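## Task

Grasp whichever green 1x2 brick sits nearest the blue 2x4 brick and put it onto the top of that blue 2x4 brick, without disturbing any other brick. Afterwards open the gripper and back away from it.

## Robot and tools

Robot: a single six-joint arm with a two-finger parallel gripper. The joints, base outward, are waist (-3.054 to 3.054 rad), shoulder (0.000 to 3.142), elbow (0.000 to 2.356), wrist pitch (-1.571 to 1.571), wrist yaw (-1.571 to 1.571) and wrist roll (-3.142 to 3.142). Because there is only one arm, every command carries just one row of numbers.

Frames. Results use a scene frame whose origin is on the table surface below the arm's base: +z is up, and +y is to your left when you face along +x. The base may sit slightly tilted. end_effector_position (metres) is the point midway between the finger pads, about 3 to 4 cm short of the fingertips; end_effector_quat_wxyz gives orientation. In the gripper's own frame the fingers point along +x and close along y. At long reach the reported hand position can be a little wrong.

The row of 7 numbers (used by both motion tools): dx, dy, dz, rx, ry, rz, opening, each between -1 and 1. The first six are an offset, not a pose. They are expressed in the gripper's own axes and measured from the gripper's measured pose at the start of the action. A value of 1.0 stands for 0.6 m of travel or 180 degrees of turn. rx, ry and rz together form one rotation vector. opening is absolute, not an offset: +1 means fully open (0.088 m), the empty fingers touch near -0.80, and anything down to -1 closes no further. Going from open to closed needs at least 0.5 s.

execute_actions(actions): actions is a list of actions. Each action is a table of up to 15 rows, and each row lasts one control step of 1/30 s. A table shorter than 15 rows keeps repeating its final row until all 15 steps have run. Every row refers back to the action's starting pose, so the rows do not add up. For the first action of a call, the start is the last pose reported in this scene. Sending an empty list just returns the current state and images. On every step, the commanded pose is trimmed so it lies within 70 mm and 16 degrees of where the gripper is measured to be. The arm stops at the last trimmed pose, so a large offset may need several actions. If position and orientation cannot both be met, position wins. The Hand target line shows what the controller is currently heading for. Step readings list positions at some steps; HELD flags a step where the row was partly or fully held back.

move(target, speed, blocking): target is one 7-number row as above. Its offsets are taken from the pose in the most recent result of this scene that reports one, and its opening is sent as the move begins. The gripper follows a straight path lasting 0.5 to 10 s; a path that would need longer stops after 10 s, before the target. Rotation takes the shorter direction. speed is the top path speed in m/s, from 0.002 to 0.5 (default 0.25), and turning is capped at twice that in rad/s. The real gripper lags, may drift off the path and may exceed speed, most of all with the arm stretched out. The path does not slow for obstacles. A faster contact hits harder, and a target set deeper past a contact presses harder. With blocking=false the call returns after 0.5 s while the arm keeps going; other moves and action rows are refused until a result shows the end, so call wait or stop. The result includes a move: line giving the ending (done means resting near target; others are off_target, moving, held, fault), the distance from target and any limits. limits=paced means the sent pose was clipped. limits=held means a check blocked some steps, after which the arm may rush well above speed.

wait(seconds): from 0 to 10. The arm keeps its last command, and any running move carries on; the call returns early if that move ends. stop(): brakes a running move to rest. It needs some distance, more when fast, and does not stop the fingers.

zoom_image(camera, region): camera is one of cam_head_left, cam_head_right, cam_high, cam_low, cam_wrist (all 896x504). region is [x0, y0, x1, y1] in pixels with (0,0) at the top-left, and at most 504 by 504. read_manual(section) only returns licence text ("licences"). finished_scene(scene) ends scene 1 or 2 for good and reports success; the goal must already hold and keep holding.

Result lines: the state line gives pose and linear/angular velocities; Joint positions and Joint velocities list the six joints, then the finger-pad gap in metres. grip_measured is the finger opening on the command scale, and may be off by about 1 mm throughout a scene. A pose unreachable line means the clearance check, which treats the mount under the base as part of the arm, changed or blocked a command.

Gripping: to hold an object, command an opening clearly lower than grip_measured; the bigger the gap, the firmer the squeeze, up to about 34 N per pad. A fast close can press harder and may even spring the fingers open.

Cautions. Joint friction can leave the gripper short of its target or slightly tilted, and tiny moves may not happen at all. Check position and orientation after each move and correct any tilt. If contact torque reaches a joint's load limit (waist 18.2, shoulder 22.5, elbow 22.4, wrist pitch 5.92, wrist yaw 5.9, wrist roll 5.54 N m, including a held object's weight), the arm freezes for 10 s and the rest of the call is skipped. An arm blocked by an object keeps pushing until you send a new command. Holding loads heats the motors: MOTOR HOT appears from 50 °C, and at 95 °C an OVER-TEMPERATURE FAULT holds the arm; if it does not cool, power is cut and the arm goes limp. Loose objects may occasionally get nudged by outside disturbances. Never drop, slam or knock anything off the table; approach slowly and set objects down gently.

Each tool is called after ">>>" as a command line: name --argument value for each argument, lists and objects as JSON in quotes; but a table of rows of numbers goes row by row, as --pt "numbers of a row", without its own name.

## Session

>>> execute_actions --actions '[]'

Scene clock: 0.00 s.
end_effector_position=(+0.1752, -0.3355, +0.1469) grip_measured=+0.835 end_effector_quat_wxyz=(+0.506, +0.745, +0.375, -0.221) end_effector_velocity=(-0.001, -0.001, -0.001) end_effector_angular_velocity=(-0.014, +0.003, +0.001)
Joint positions: [-0.982  1.02   1.399 -1.24  -0.342  0.547  0.08 ]
Joint velocities: [-0.002 -0.002 -0.002  0.007  0.007 -0.007  0.   ]
Motor temperatures (°C, as the motors report them): [27 25 25 27 25 27]
Heat: hottest waist 27 °C (+0.0 °C/min).
Hand target: +0.175, -0.335, +0.147; +0.506, +0.745, +0.375, -0.221

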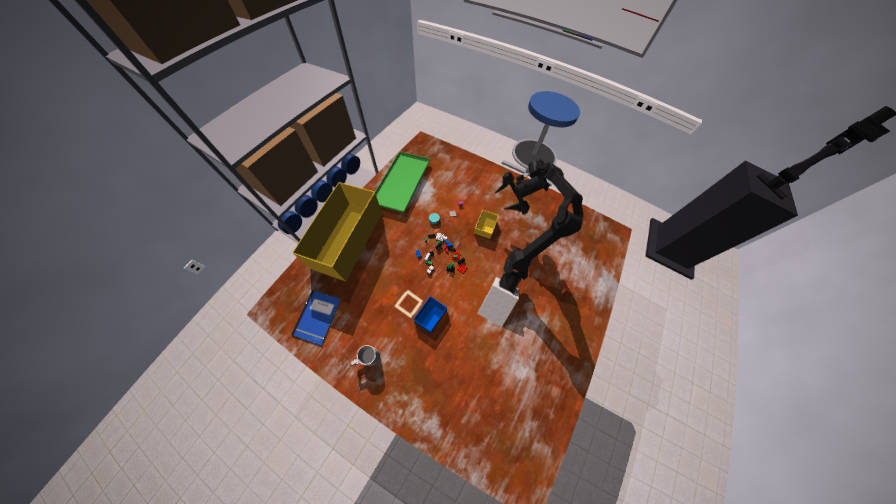

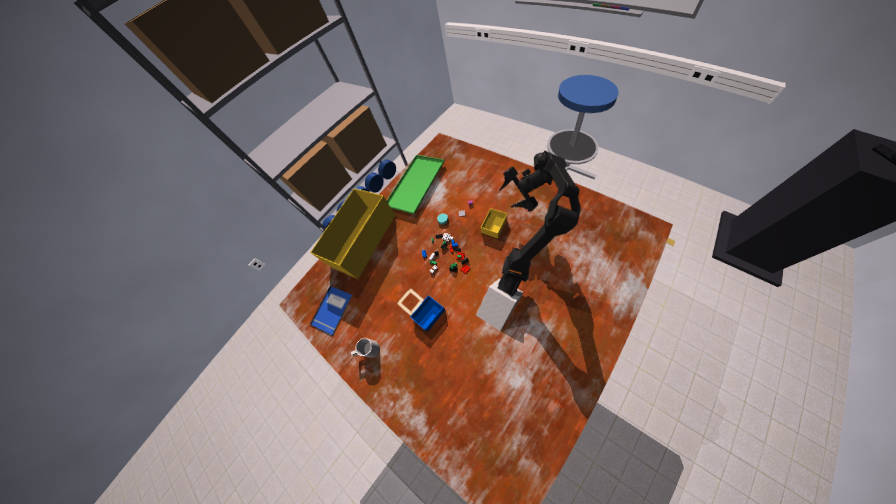

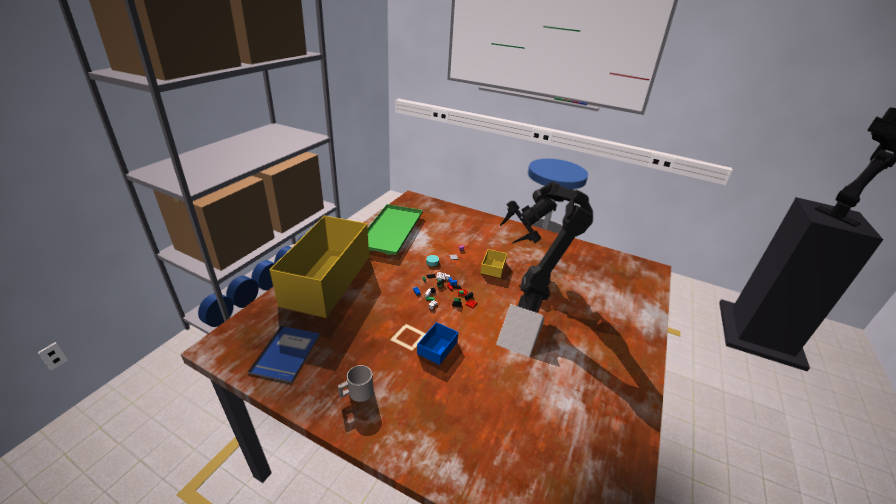

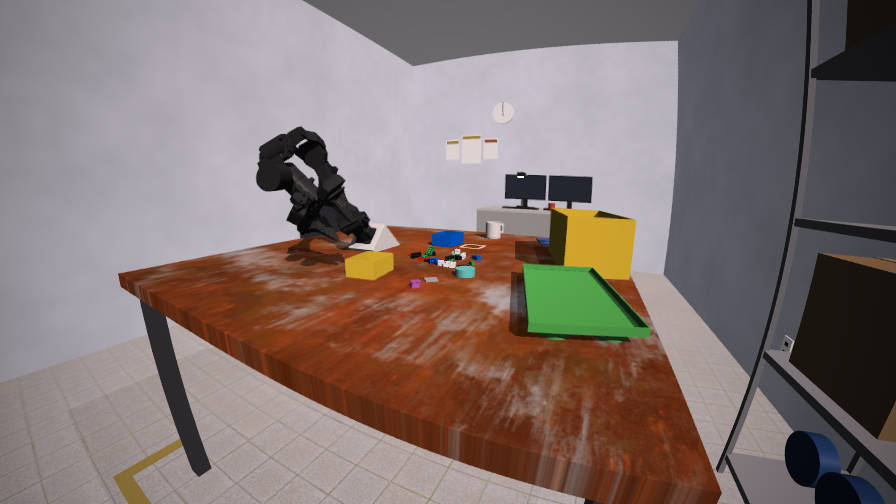

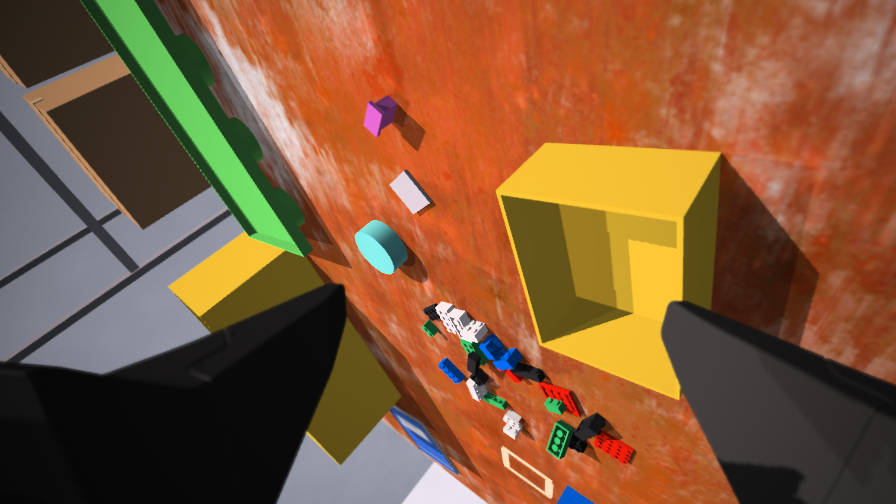

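>>> zoom_image --camera "cam_high" --region '[390, 240, 510, 320]'

>>> zoom_image --camera "cam_wrist" --region '[400, 280, 660, 480]'

>>> zoom_image --camera "cam_head_left" --region '[400, 210, 490, 290]'

Region (390, 240, 510, 320) of cam_high's 896x504 image, scaled by 4.200, with more detail than that image has.

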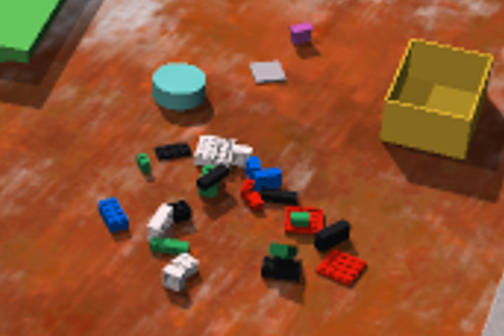

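Region (400, 280, 660, 480) of cam_wrist's 896x504 image, scaled by 1.938, with more detail than that image has; it fills the top 388 rows of this view, and the rest is white.

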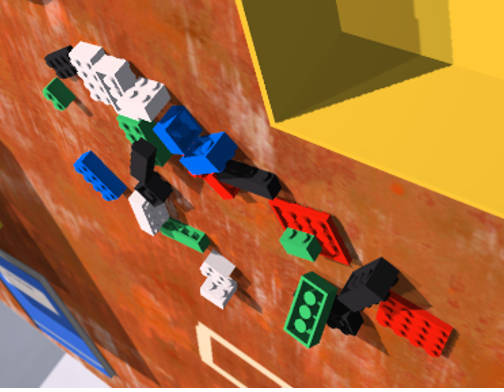

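Region (400, 210, 490, 290) of cam_head_left's 896x504 image, scaled by 5.600, with more detail than that image has.

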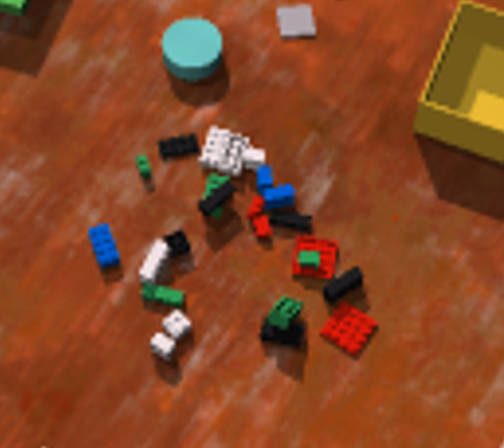

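>>> move --target '[0.282,0.1325,-0.409,-0.5,0.0675,-0.271,1]' --speed 0.3

Scene clock: 4.37 s.
end_effector_position=(+0.3313, -0.0716, +0.1728) grip_measured=+0.998 end_effector_quat_wxyz=(+0.718, +0.006, +0.696, +0.001) end_effector_velocity=(-0.001, -0.004, -0.002) end_effector_angular_velocity=(-0.010, +0.006, +0.022)
Joint positions: [ 0.412  2.022  1.628 -1.572  0.753  0.599  0.088]
Joint velocities: [-0.007 -0.002 -0.002 -0.007  0.007 -0.022 -0.   ]
Motor temperatures (°C, as the motors report them): [27 26 26 27 25 27]
Heat: hottest waist 27 °C (+0.0 °C/min).
Hand target: +0.333, -0.070, +0.172; +0.718, +0.000, +0.696, +0.002
Off the commanded pose: 0.004 m, 2 deg.
joint sent to its limit — the command would take joint 4 (wrist pitch) past its lower limit, so that joint was sent only as far as its limit.
move: done

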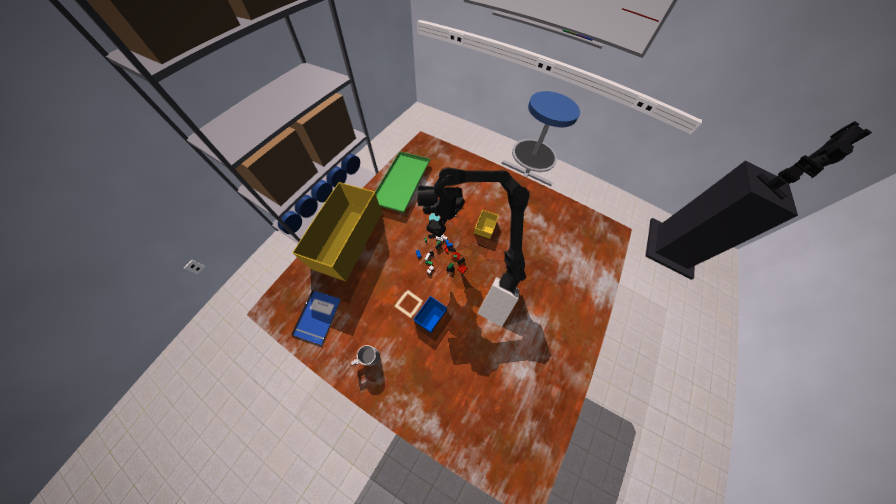

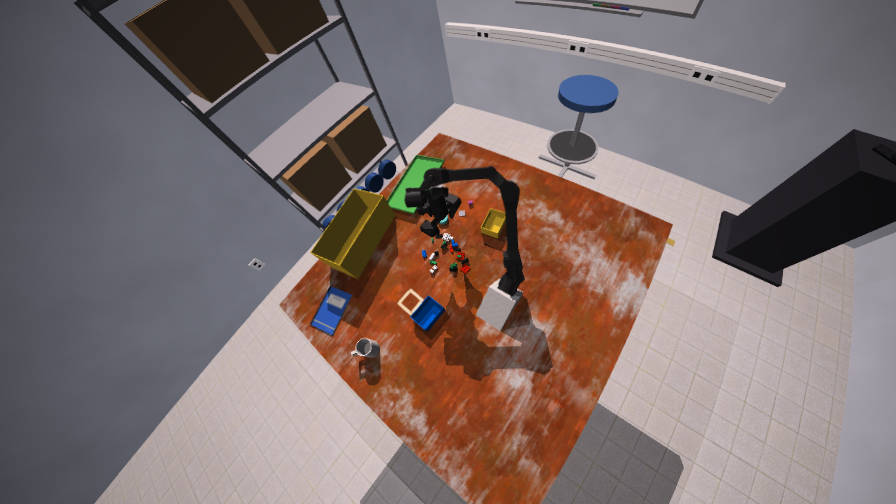

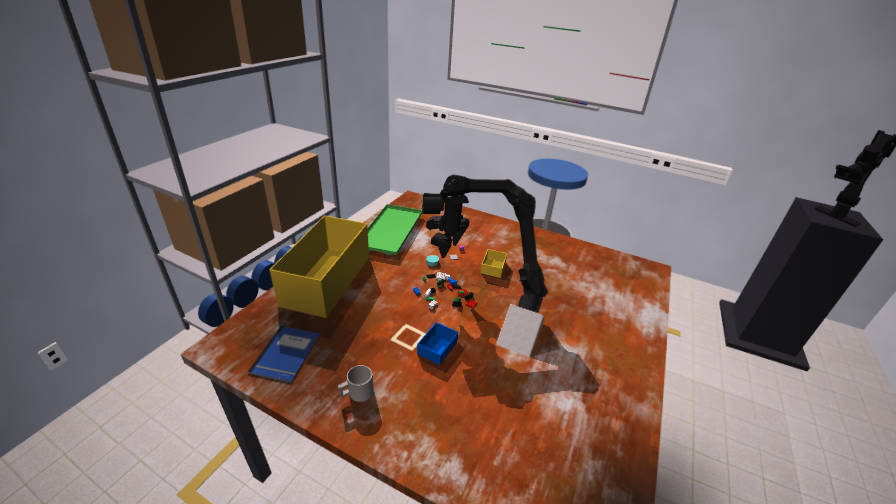

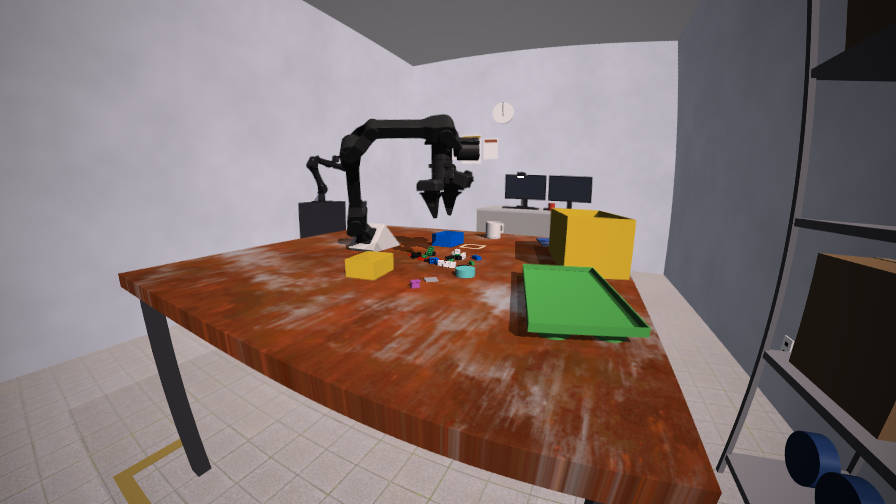

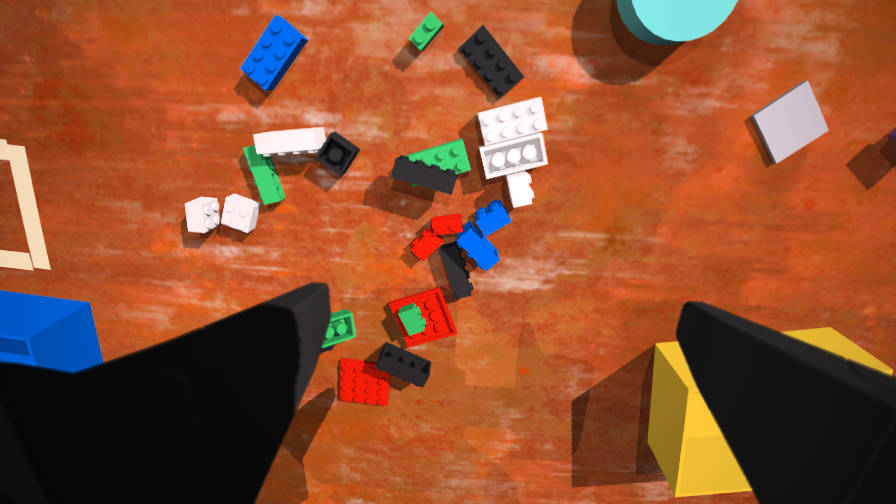

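>>> zoom_image --camera "cam_wrist" --region '[170, 0, 560, 260]'

Region (170, 0, 560, 260) of cam_wrist's 896x504 image, scaled by 1.292, with more detail than that image has.

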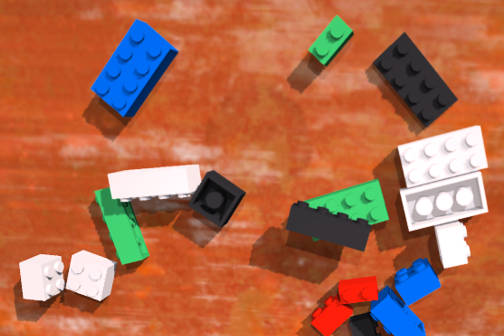

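>>> zoom_image --camera "cam_wrist" --region '[220, 120, 370, 220]'

Region (220, 120, 370, 220) of cam_wrist's 896x504 image, scaled by 3.360, with more detail than that image has.

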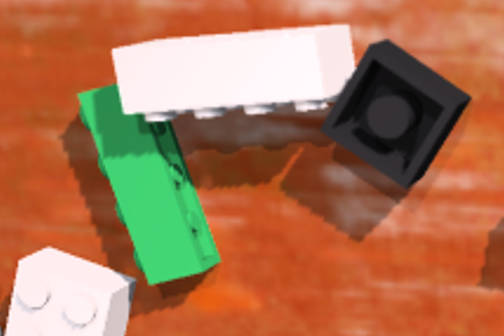

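>>> move --target '[0.126,0.028,0.128,0.217,0.01,0,0.2]' --speed 0.2

Scene clock: 6.87 s.
end_effector_position=(+0.4083, -0.0561, +0.1028) grip_measured=+0.200 end_effector_quat_wxyz=(+0.665, +0.246, +0.667, -0.228) end_effector_velocity=(+0.003, -0.006, +0.002) end_effector_angular_velocity=(-0.019, -0.011, +0.000)
Joint positions: [ 0.235  2.274  1.815 -1.366  0.784  1.059  0.049]
Joint velocities: [-0.002 -0.002  0.012 -0.007  0.022 -0.007 -0.   ]
Motor temperatures (°C, as the motors report them): [28 26 26 27 25 27]
Heat: hottest waist 28 °C (+8.7 °C/min).
Hand target: +0.410, -0.054, +0.099; +0.664, +0.245, +0.668, -0.232
Off the commanded pose: 0.004 m, 0 deg.
move: done

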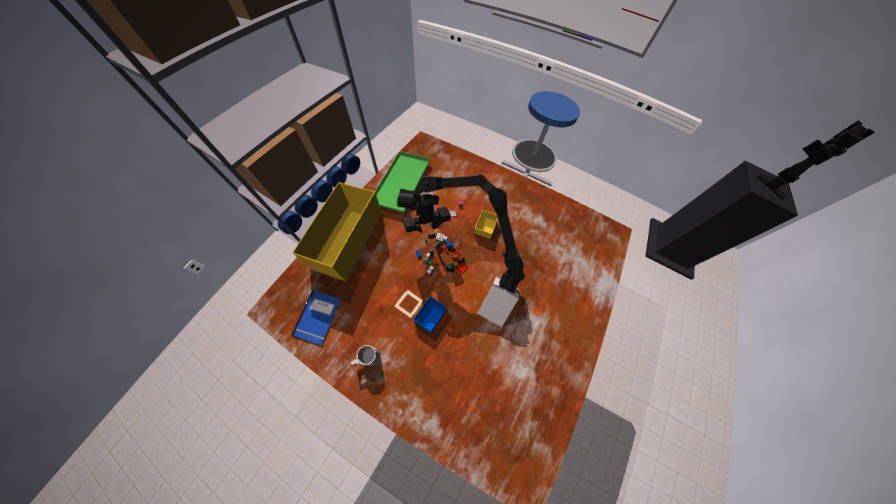

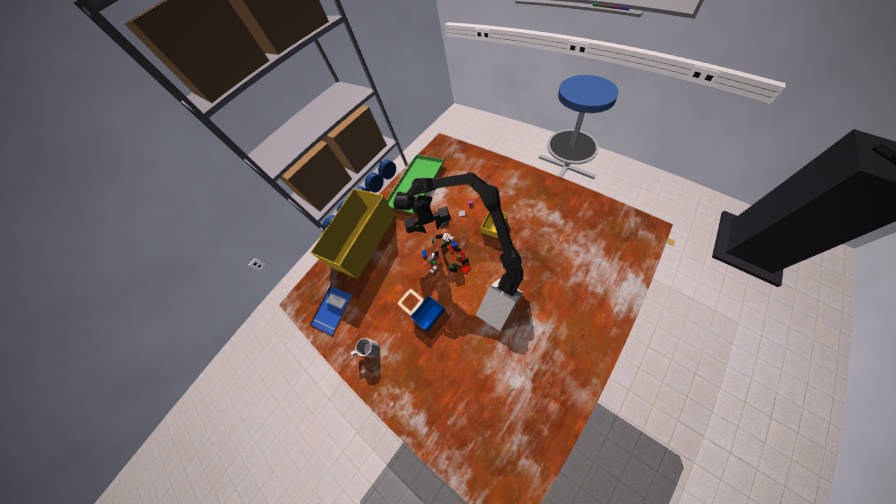

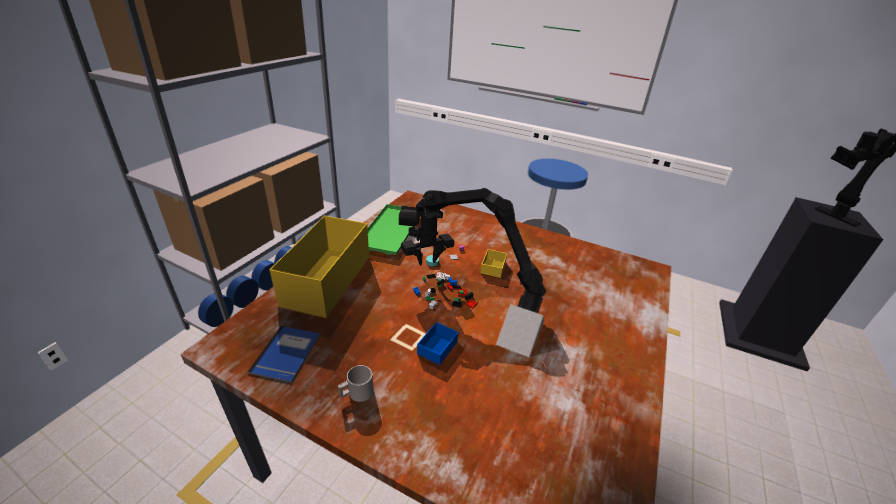

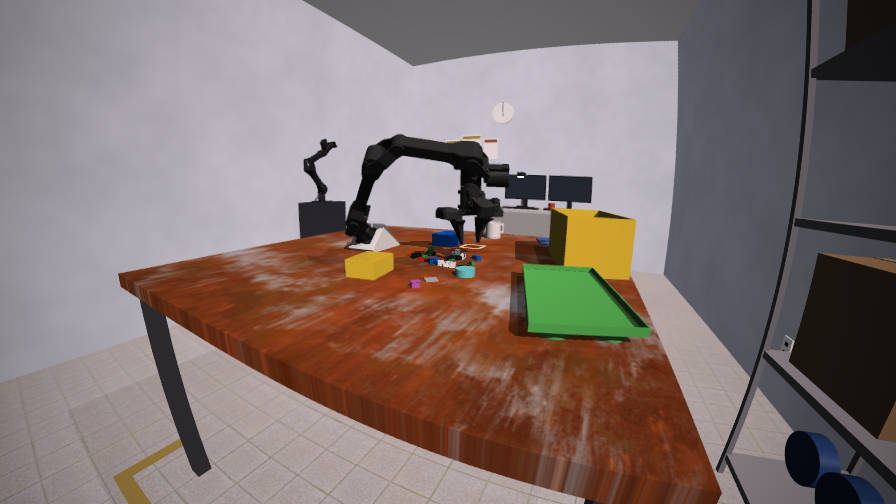

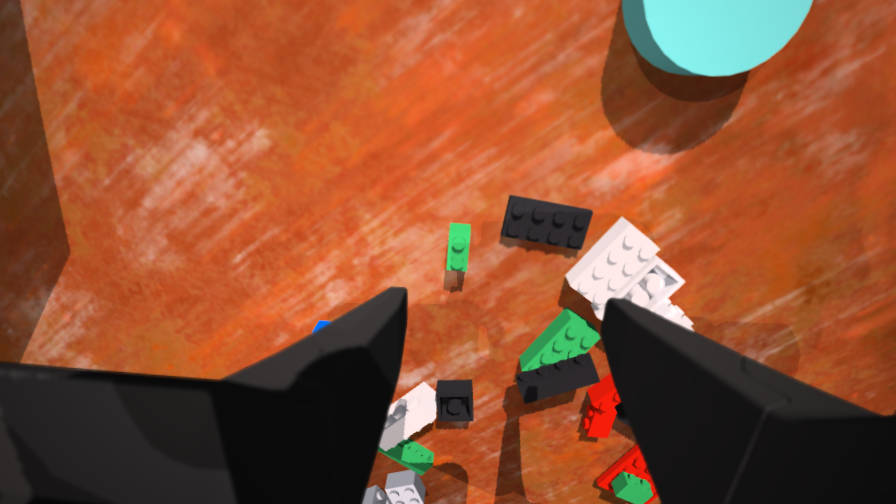

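>>> move --target '[0.055,0.016,-0.006,0,0,0,-0.4]' --speed 0.1

>>> zoom_image --camera "cam_wrist" --region '[300, 150, 700, 450]'

Scene clock: 7.93 s.
end_effector_position=(+0.4135, -0.0485, +0.0755) grip_measured=-0.400 end_effector_quat_wxyz=(+0.667, +0.254, +0.662, -0.230) end_effector_velocity=(+0.005, -0.003, +0.002) end_effector_angular_velocity=(+0.000, -0.021, -0.018)
Joint positions: [ 0.196  2.282  1.737 -1.222  0.79   1.006  0.019]
Joint velocities: [-0.002 -0.007  0.002  0.022  0.007 -0.007  0.   ]
Motor temperatures (°C, as the motors report them): [28 26 26 27 25 27]
Heat: hottest waist 28 °C (+7.6 °C/min).
Hand target: +0.412, -0.045, +0.070; +0.665, +0.246, +0.667, -0.229
Off the commanded pose: 0.006 m, 1 deg.
move: done

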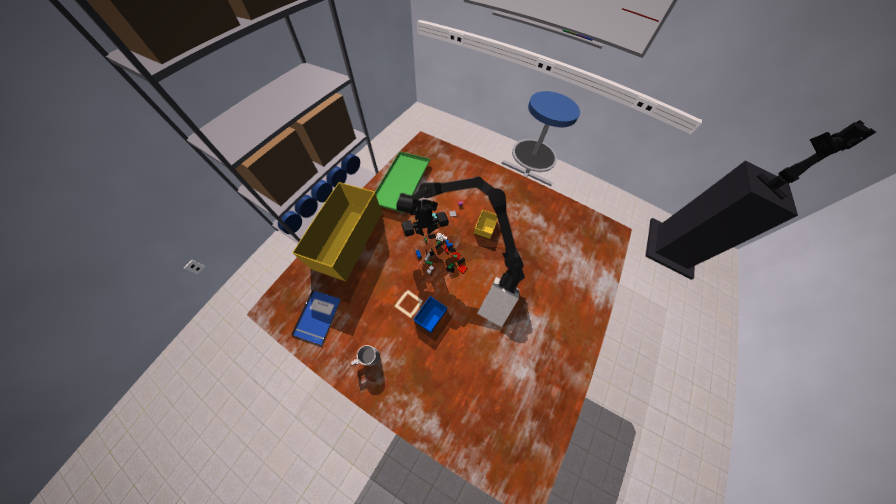

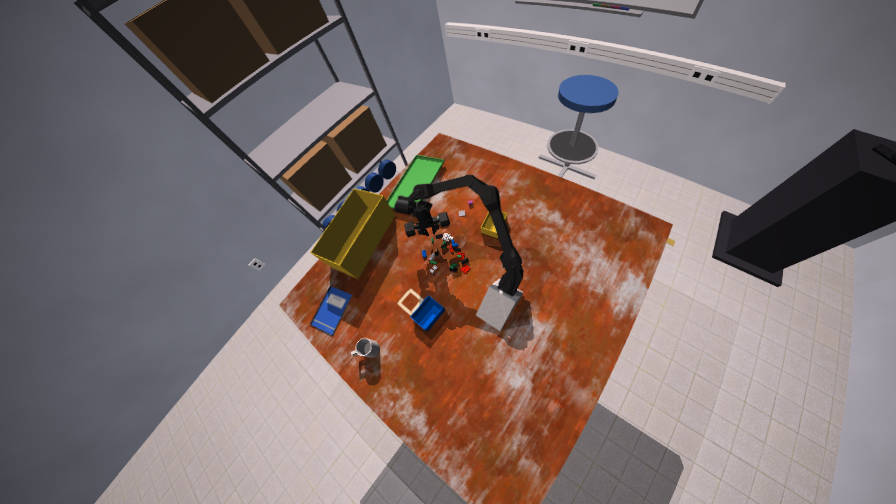

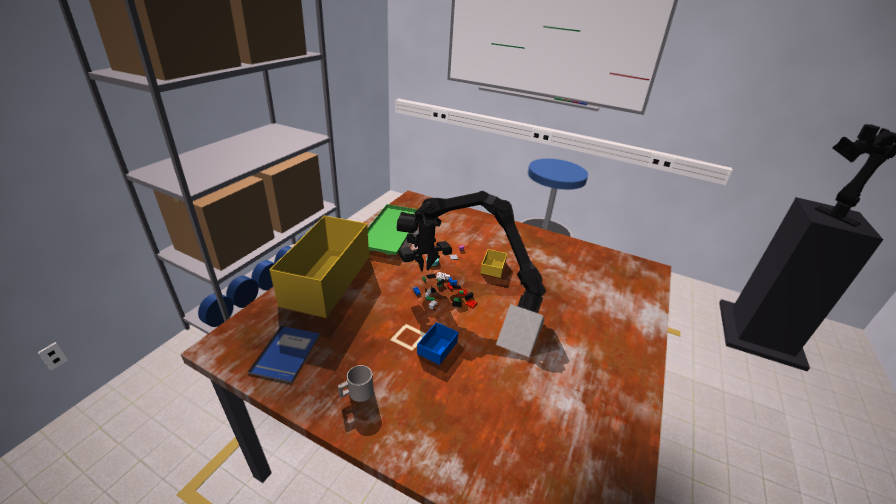

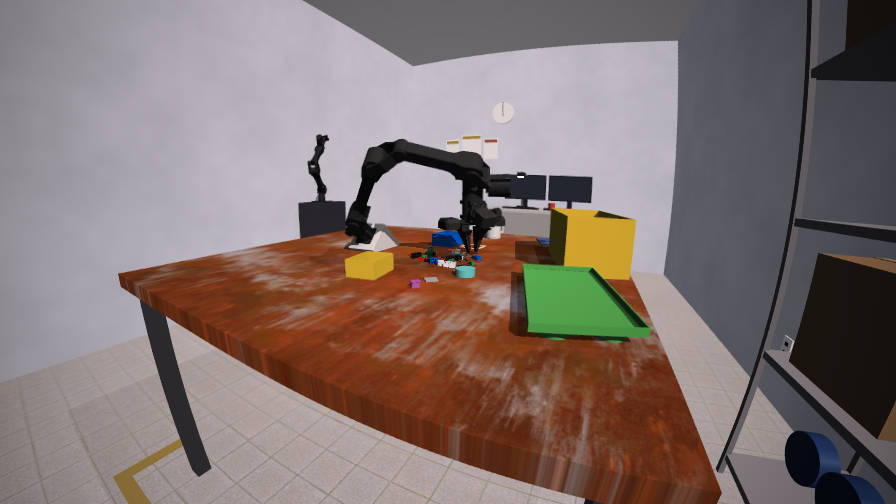

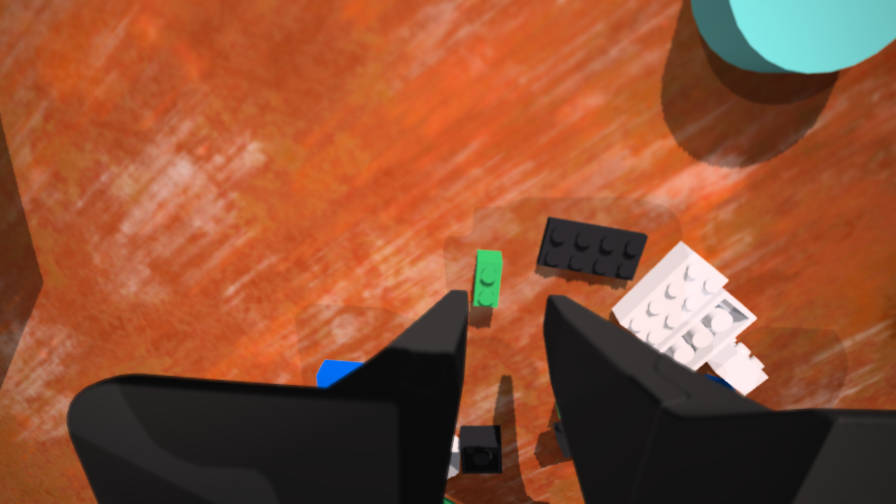

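Region (300, 150, 700, 450) of cam_wrist's 896x504 image, scaled by 1.260, with more detail than that image has; it fills the top 378 rows of this view, and the rest is white.

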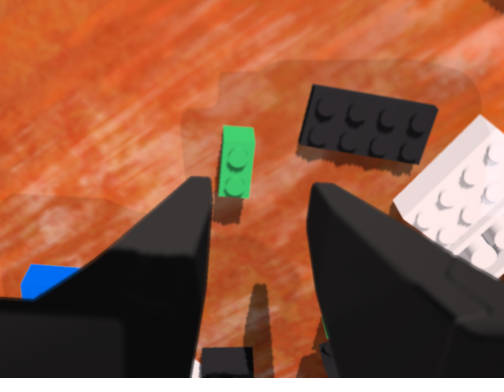

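>>> move --target '[0.03,0.005,-0.006,0,0,0,-0.4]' --speed 0.06

>>> zoom_image --camera "cam_wrist" --region '[300, 150, 700, 450]'

Scene clock: 8.87 s.
end_effector_position=(+0.4148, -0.0442, +0.0618) grip_measured=-0.400 end_effector_quat_wxyz=(+0.668, +0.261, +0.659, -0.230) end_effector_velocity=(-0.002, -0.000, -0.001) end_effector_angular_velocity=(+0.005, +0.008, +0.011)
Joint positions: [ 0.177  2.282  1.689 -1.142  0.791  0.979  0.019]
Joint velocities: [-0.002 -0.002 -0.002 -0.007 -0.007 -0.007 -0.   ]
Motor temperatures (°C, as the motors report them): [29 26 26 27 25 27]
Heat: hottest waist 29 °C (+13.5 °C/min).
Hand target: +0.413, -0.043, +0.058; +0.666, +0.254, +0.662, -0.229
Off the commanded pose: 0.005 m, 1 deg.
move: done

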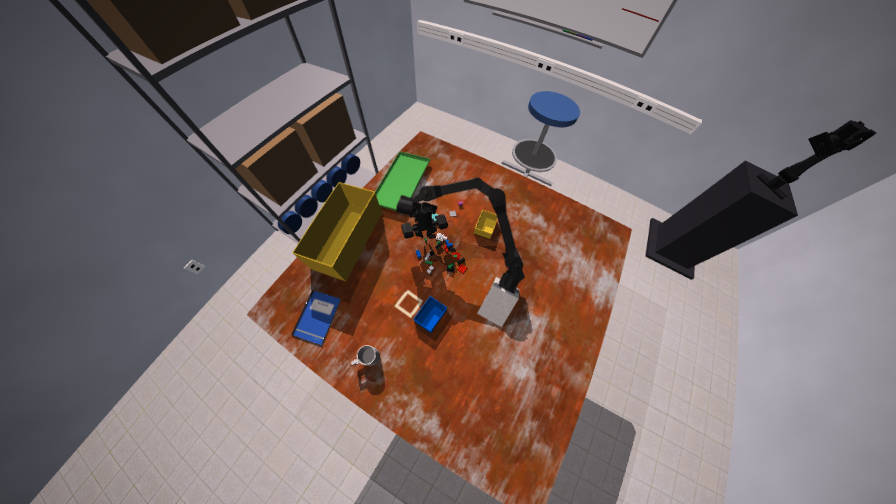

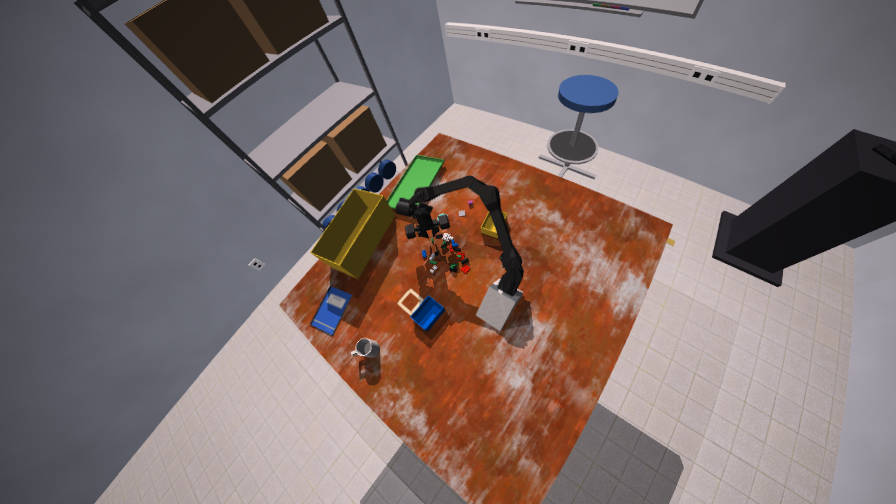

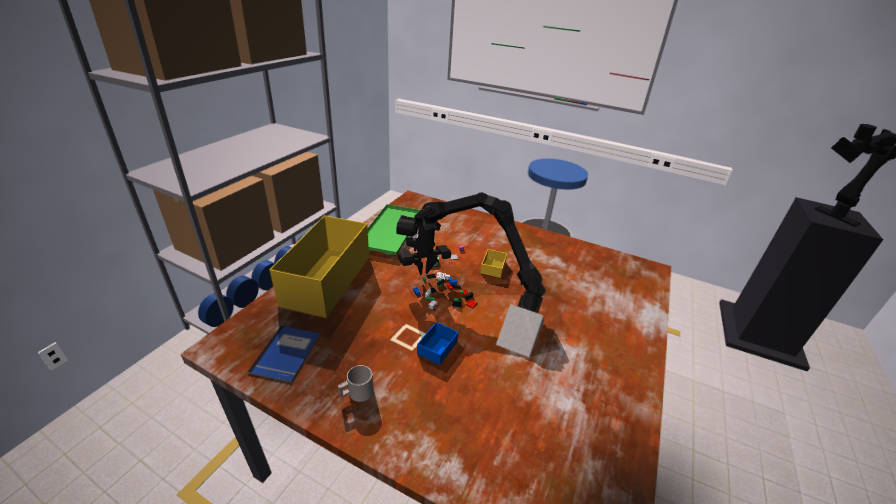

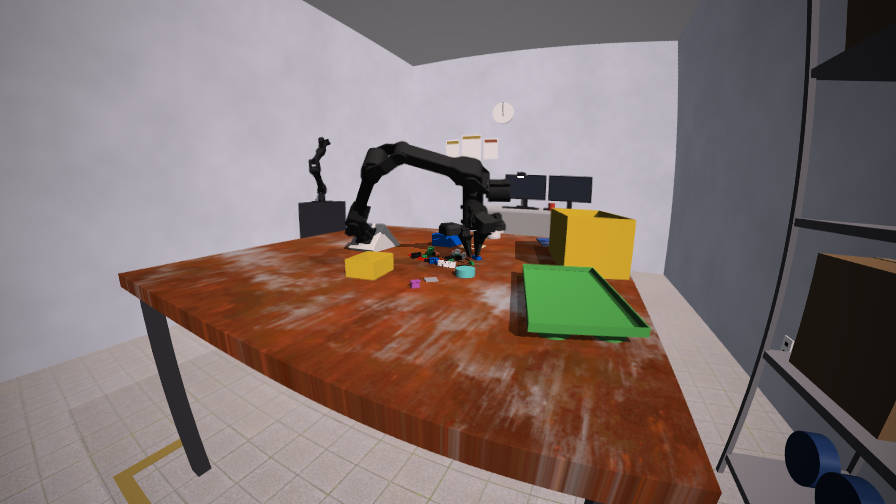

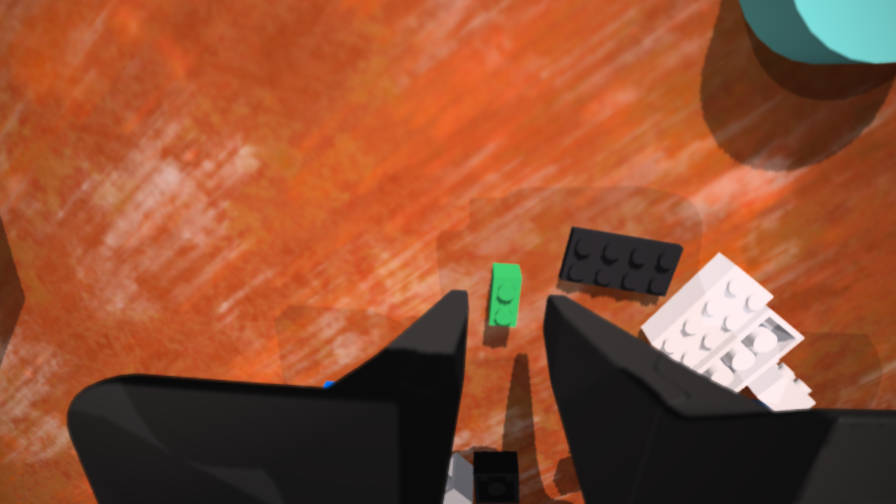

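Region (300, 150, 700, 450) of cam_wrist's 896x504 image, scaled by 1.260, with more detail than that image has; it fills the top 378 rows of this view, and the rest is white.

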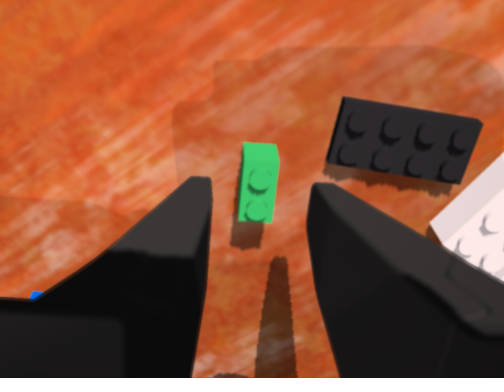

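>>> move --target '[0.03,-0.002,-0.005,0,0,-0.014,-0.4]' --speed 0.05

>>> zoom_image --camera "cam_wrist" --region '[300, 150, 700, 450]'

Scene clock: 9.80 s.
end_effector_position=(+0.4143, -0.0453, +0.0494) grip_measured=-0.400 end_effector_quat_wxyz=(+0.665, +0.252, +0.660, -0.243) end_effector_velocity=(-0.001, -0.002, -0.001) end_effector_angular_velocity=(-0.008, +0.005, -0.004)
Joint positions: [ 0.159  2.302  1.681 -1.126  0.815  0.983  0.019]
Joint velocities: [-0.002 -0.002 -0.002 -0.007  0.007  0.007 -0.   ]
Motor temperatures (°C, as the motors report them): [29 26 26 27 25 27]
Heat: hottest waist 29 °C (+12.2 °C/min).
Hand target: +0.412, -0.042, +0.044; +0.662, +0.246, +0.664, -0.244
Off the commanded pose: 0.007 m, 1 deg.
move: done

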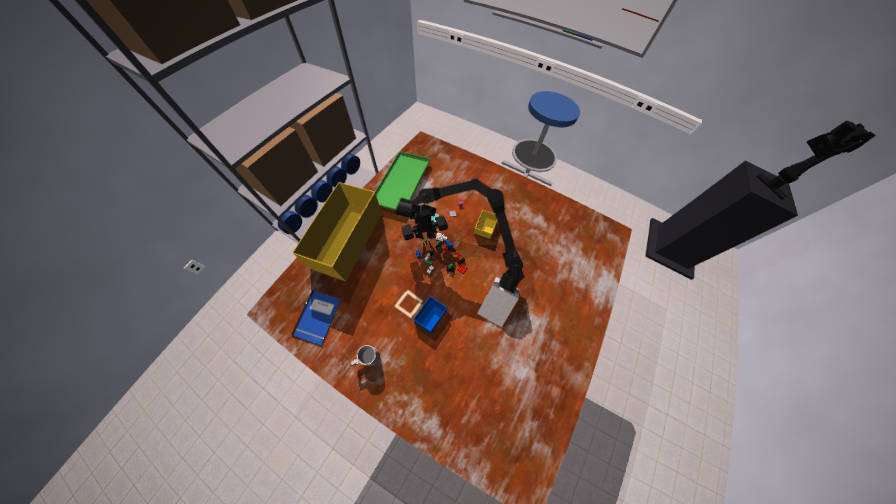

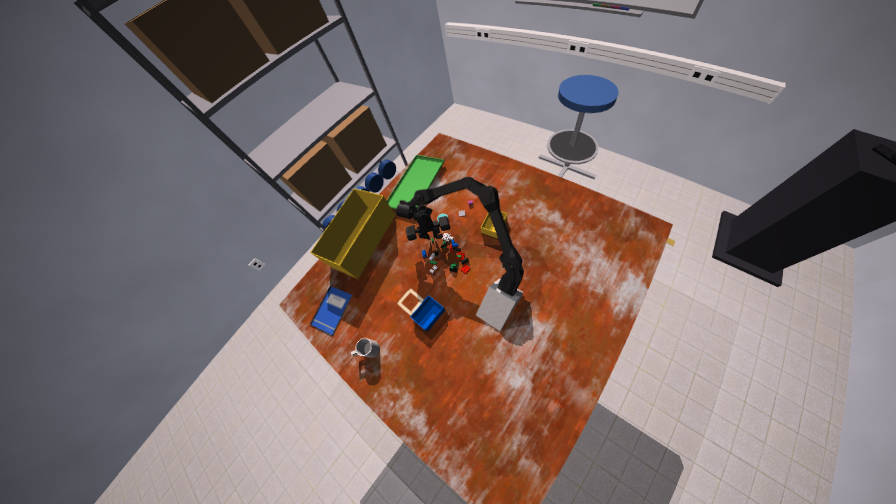

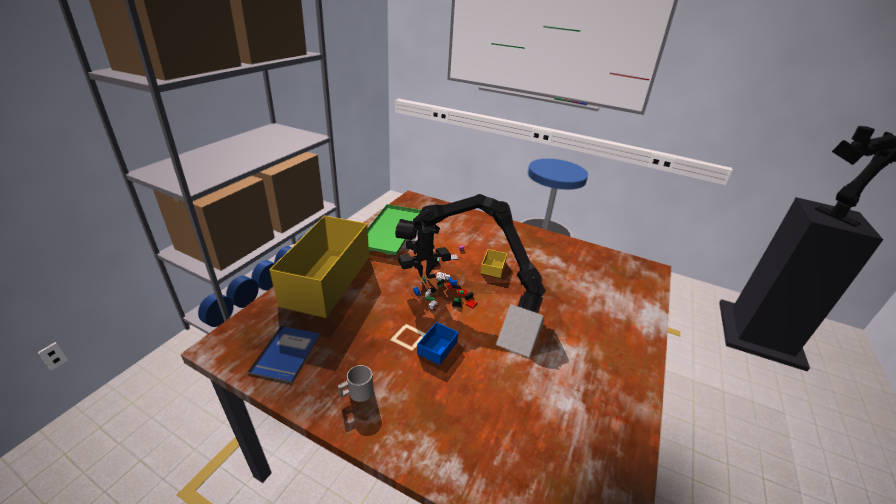

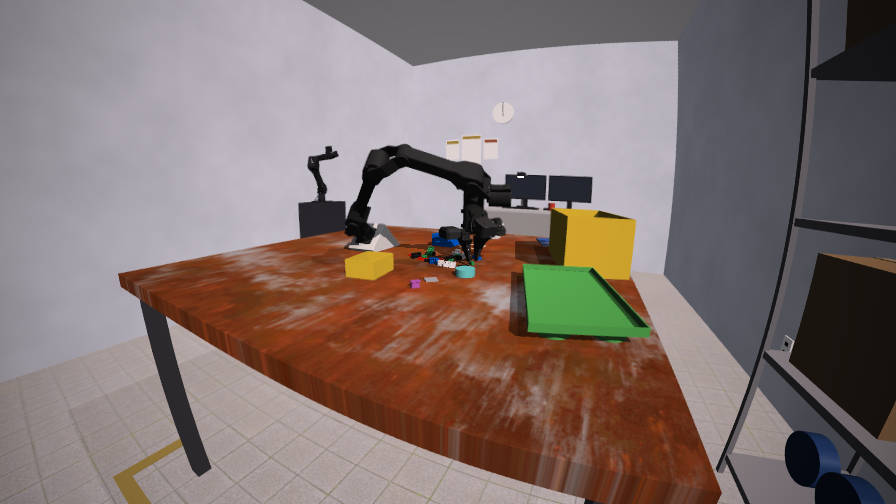

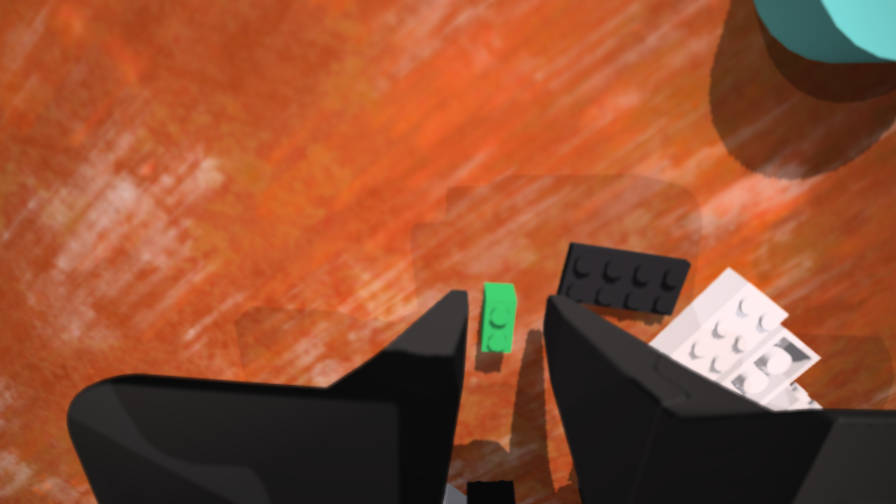

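Region (300, 150, 700, 450) of cam_wrist's 896x504 image, scaled by 1.260, with more detail than that image has; it fills the top 378 rows of this view, and the rest is white.

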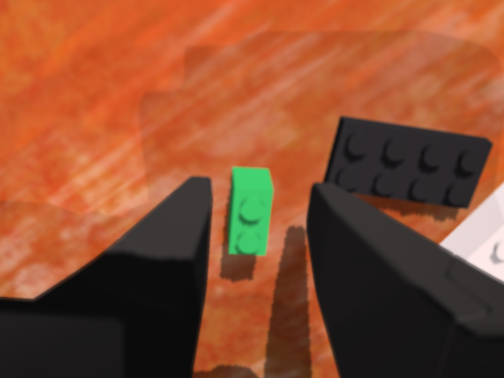

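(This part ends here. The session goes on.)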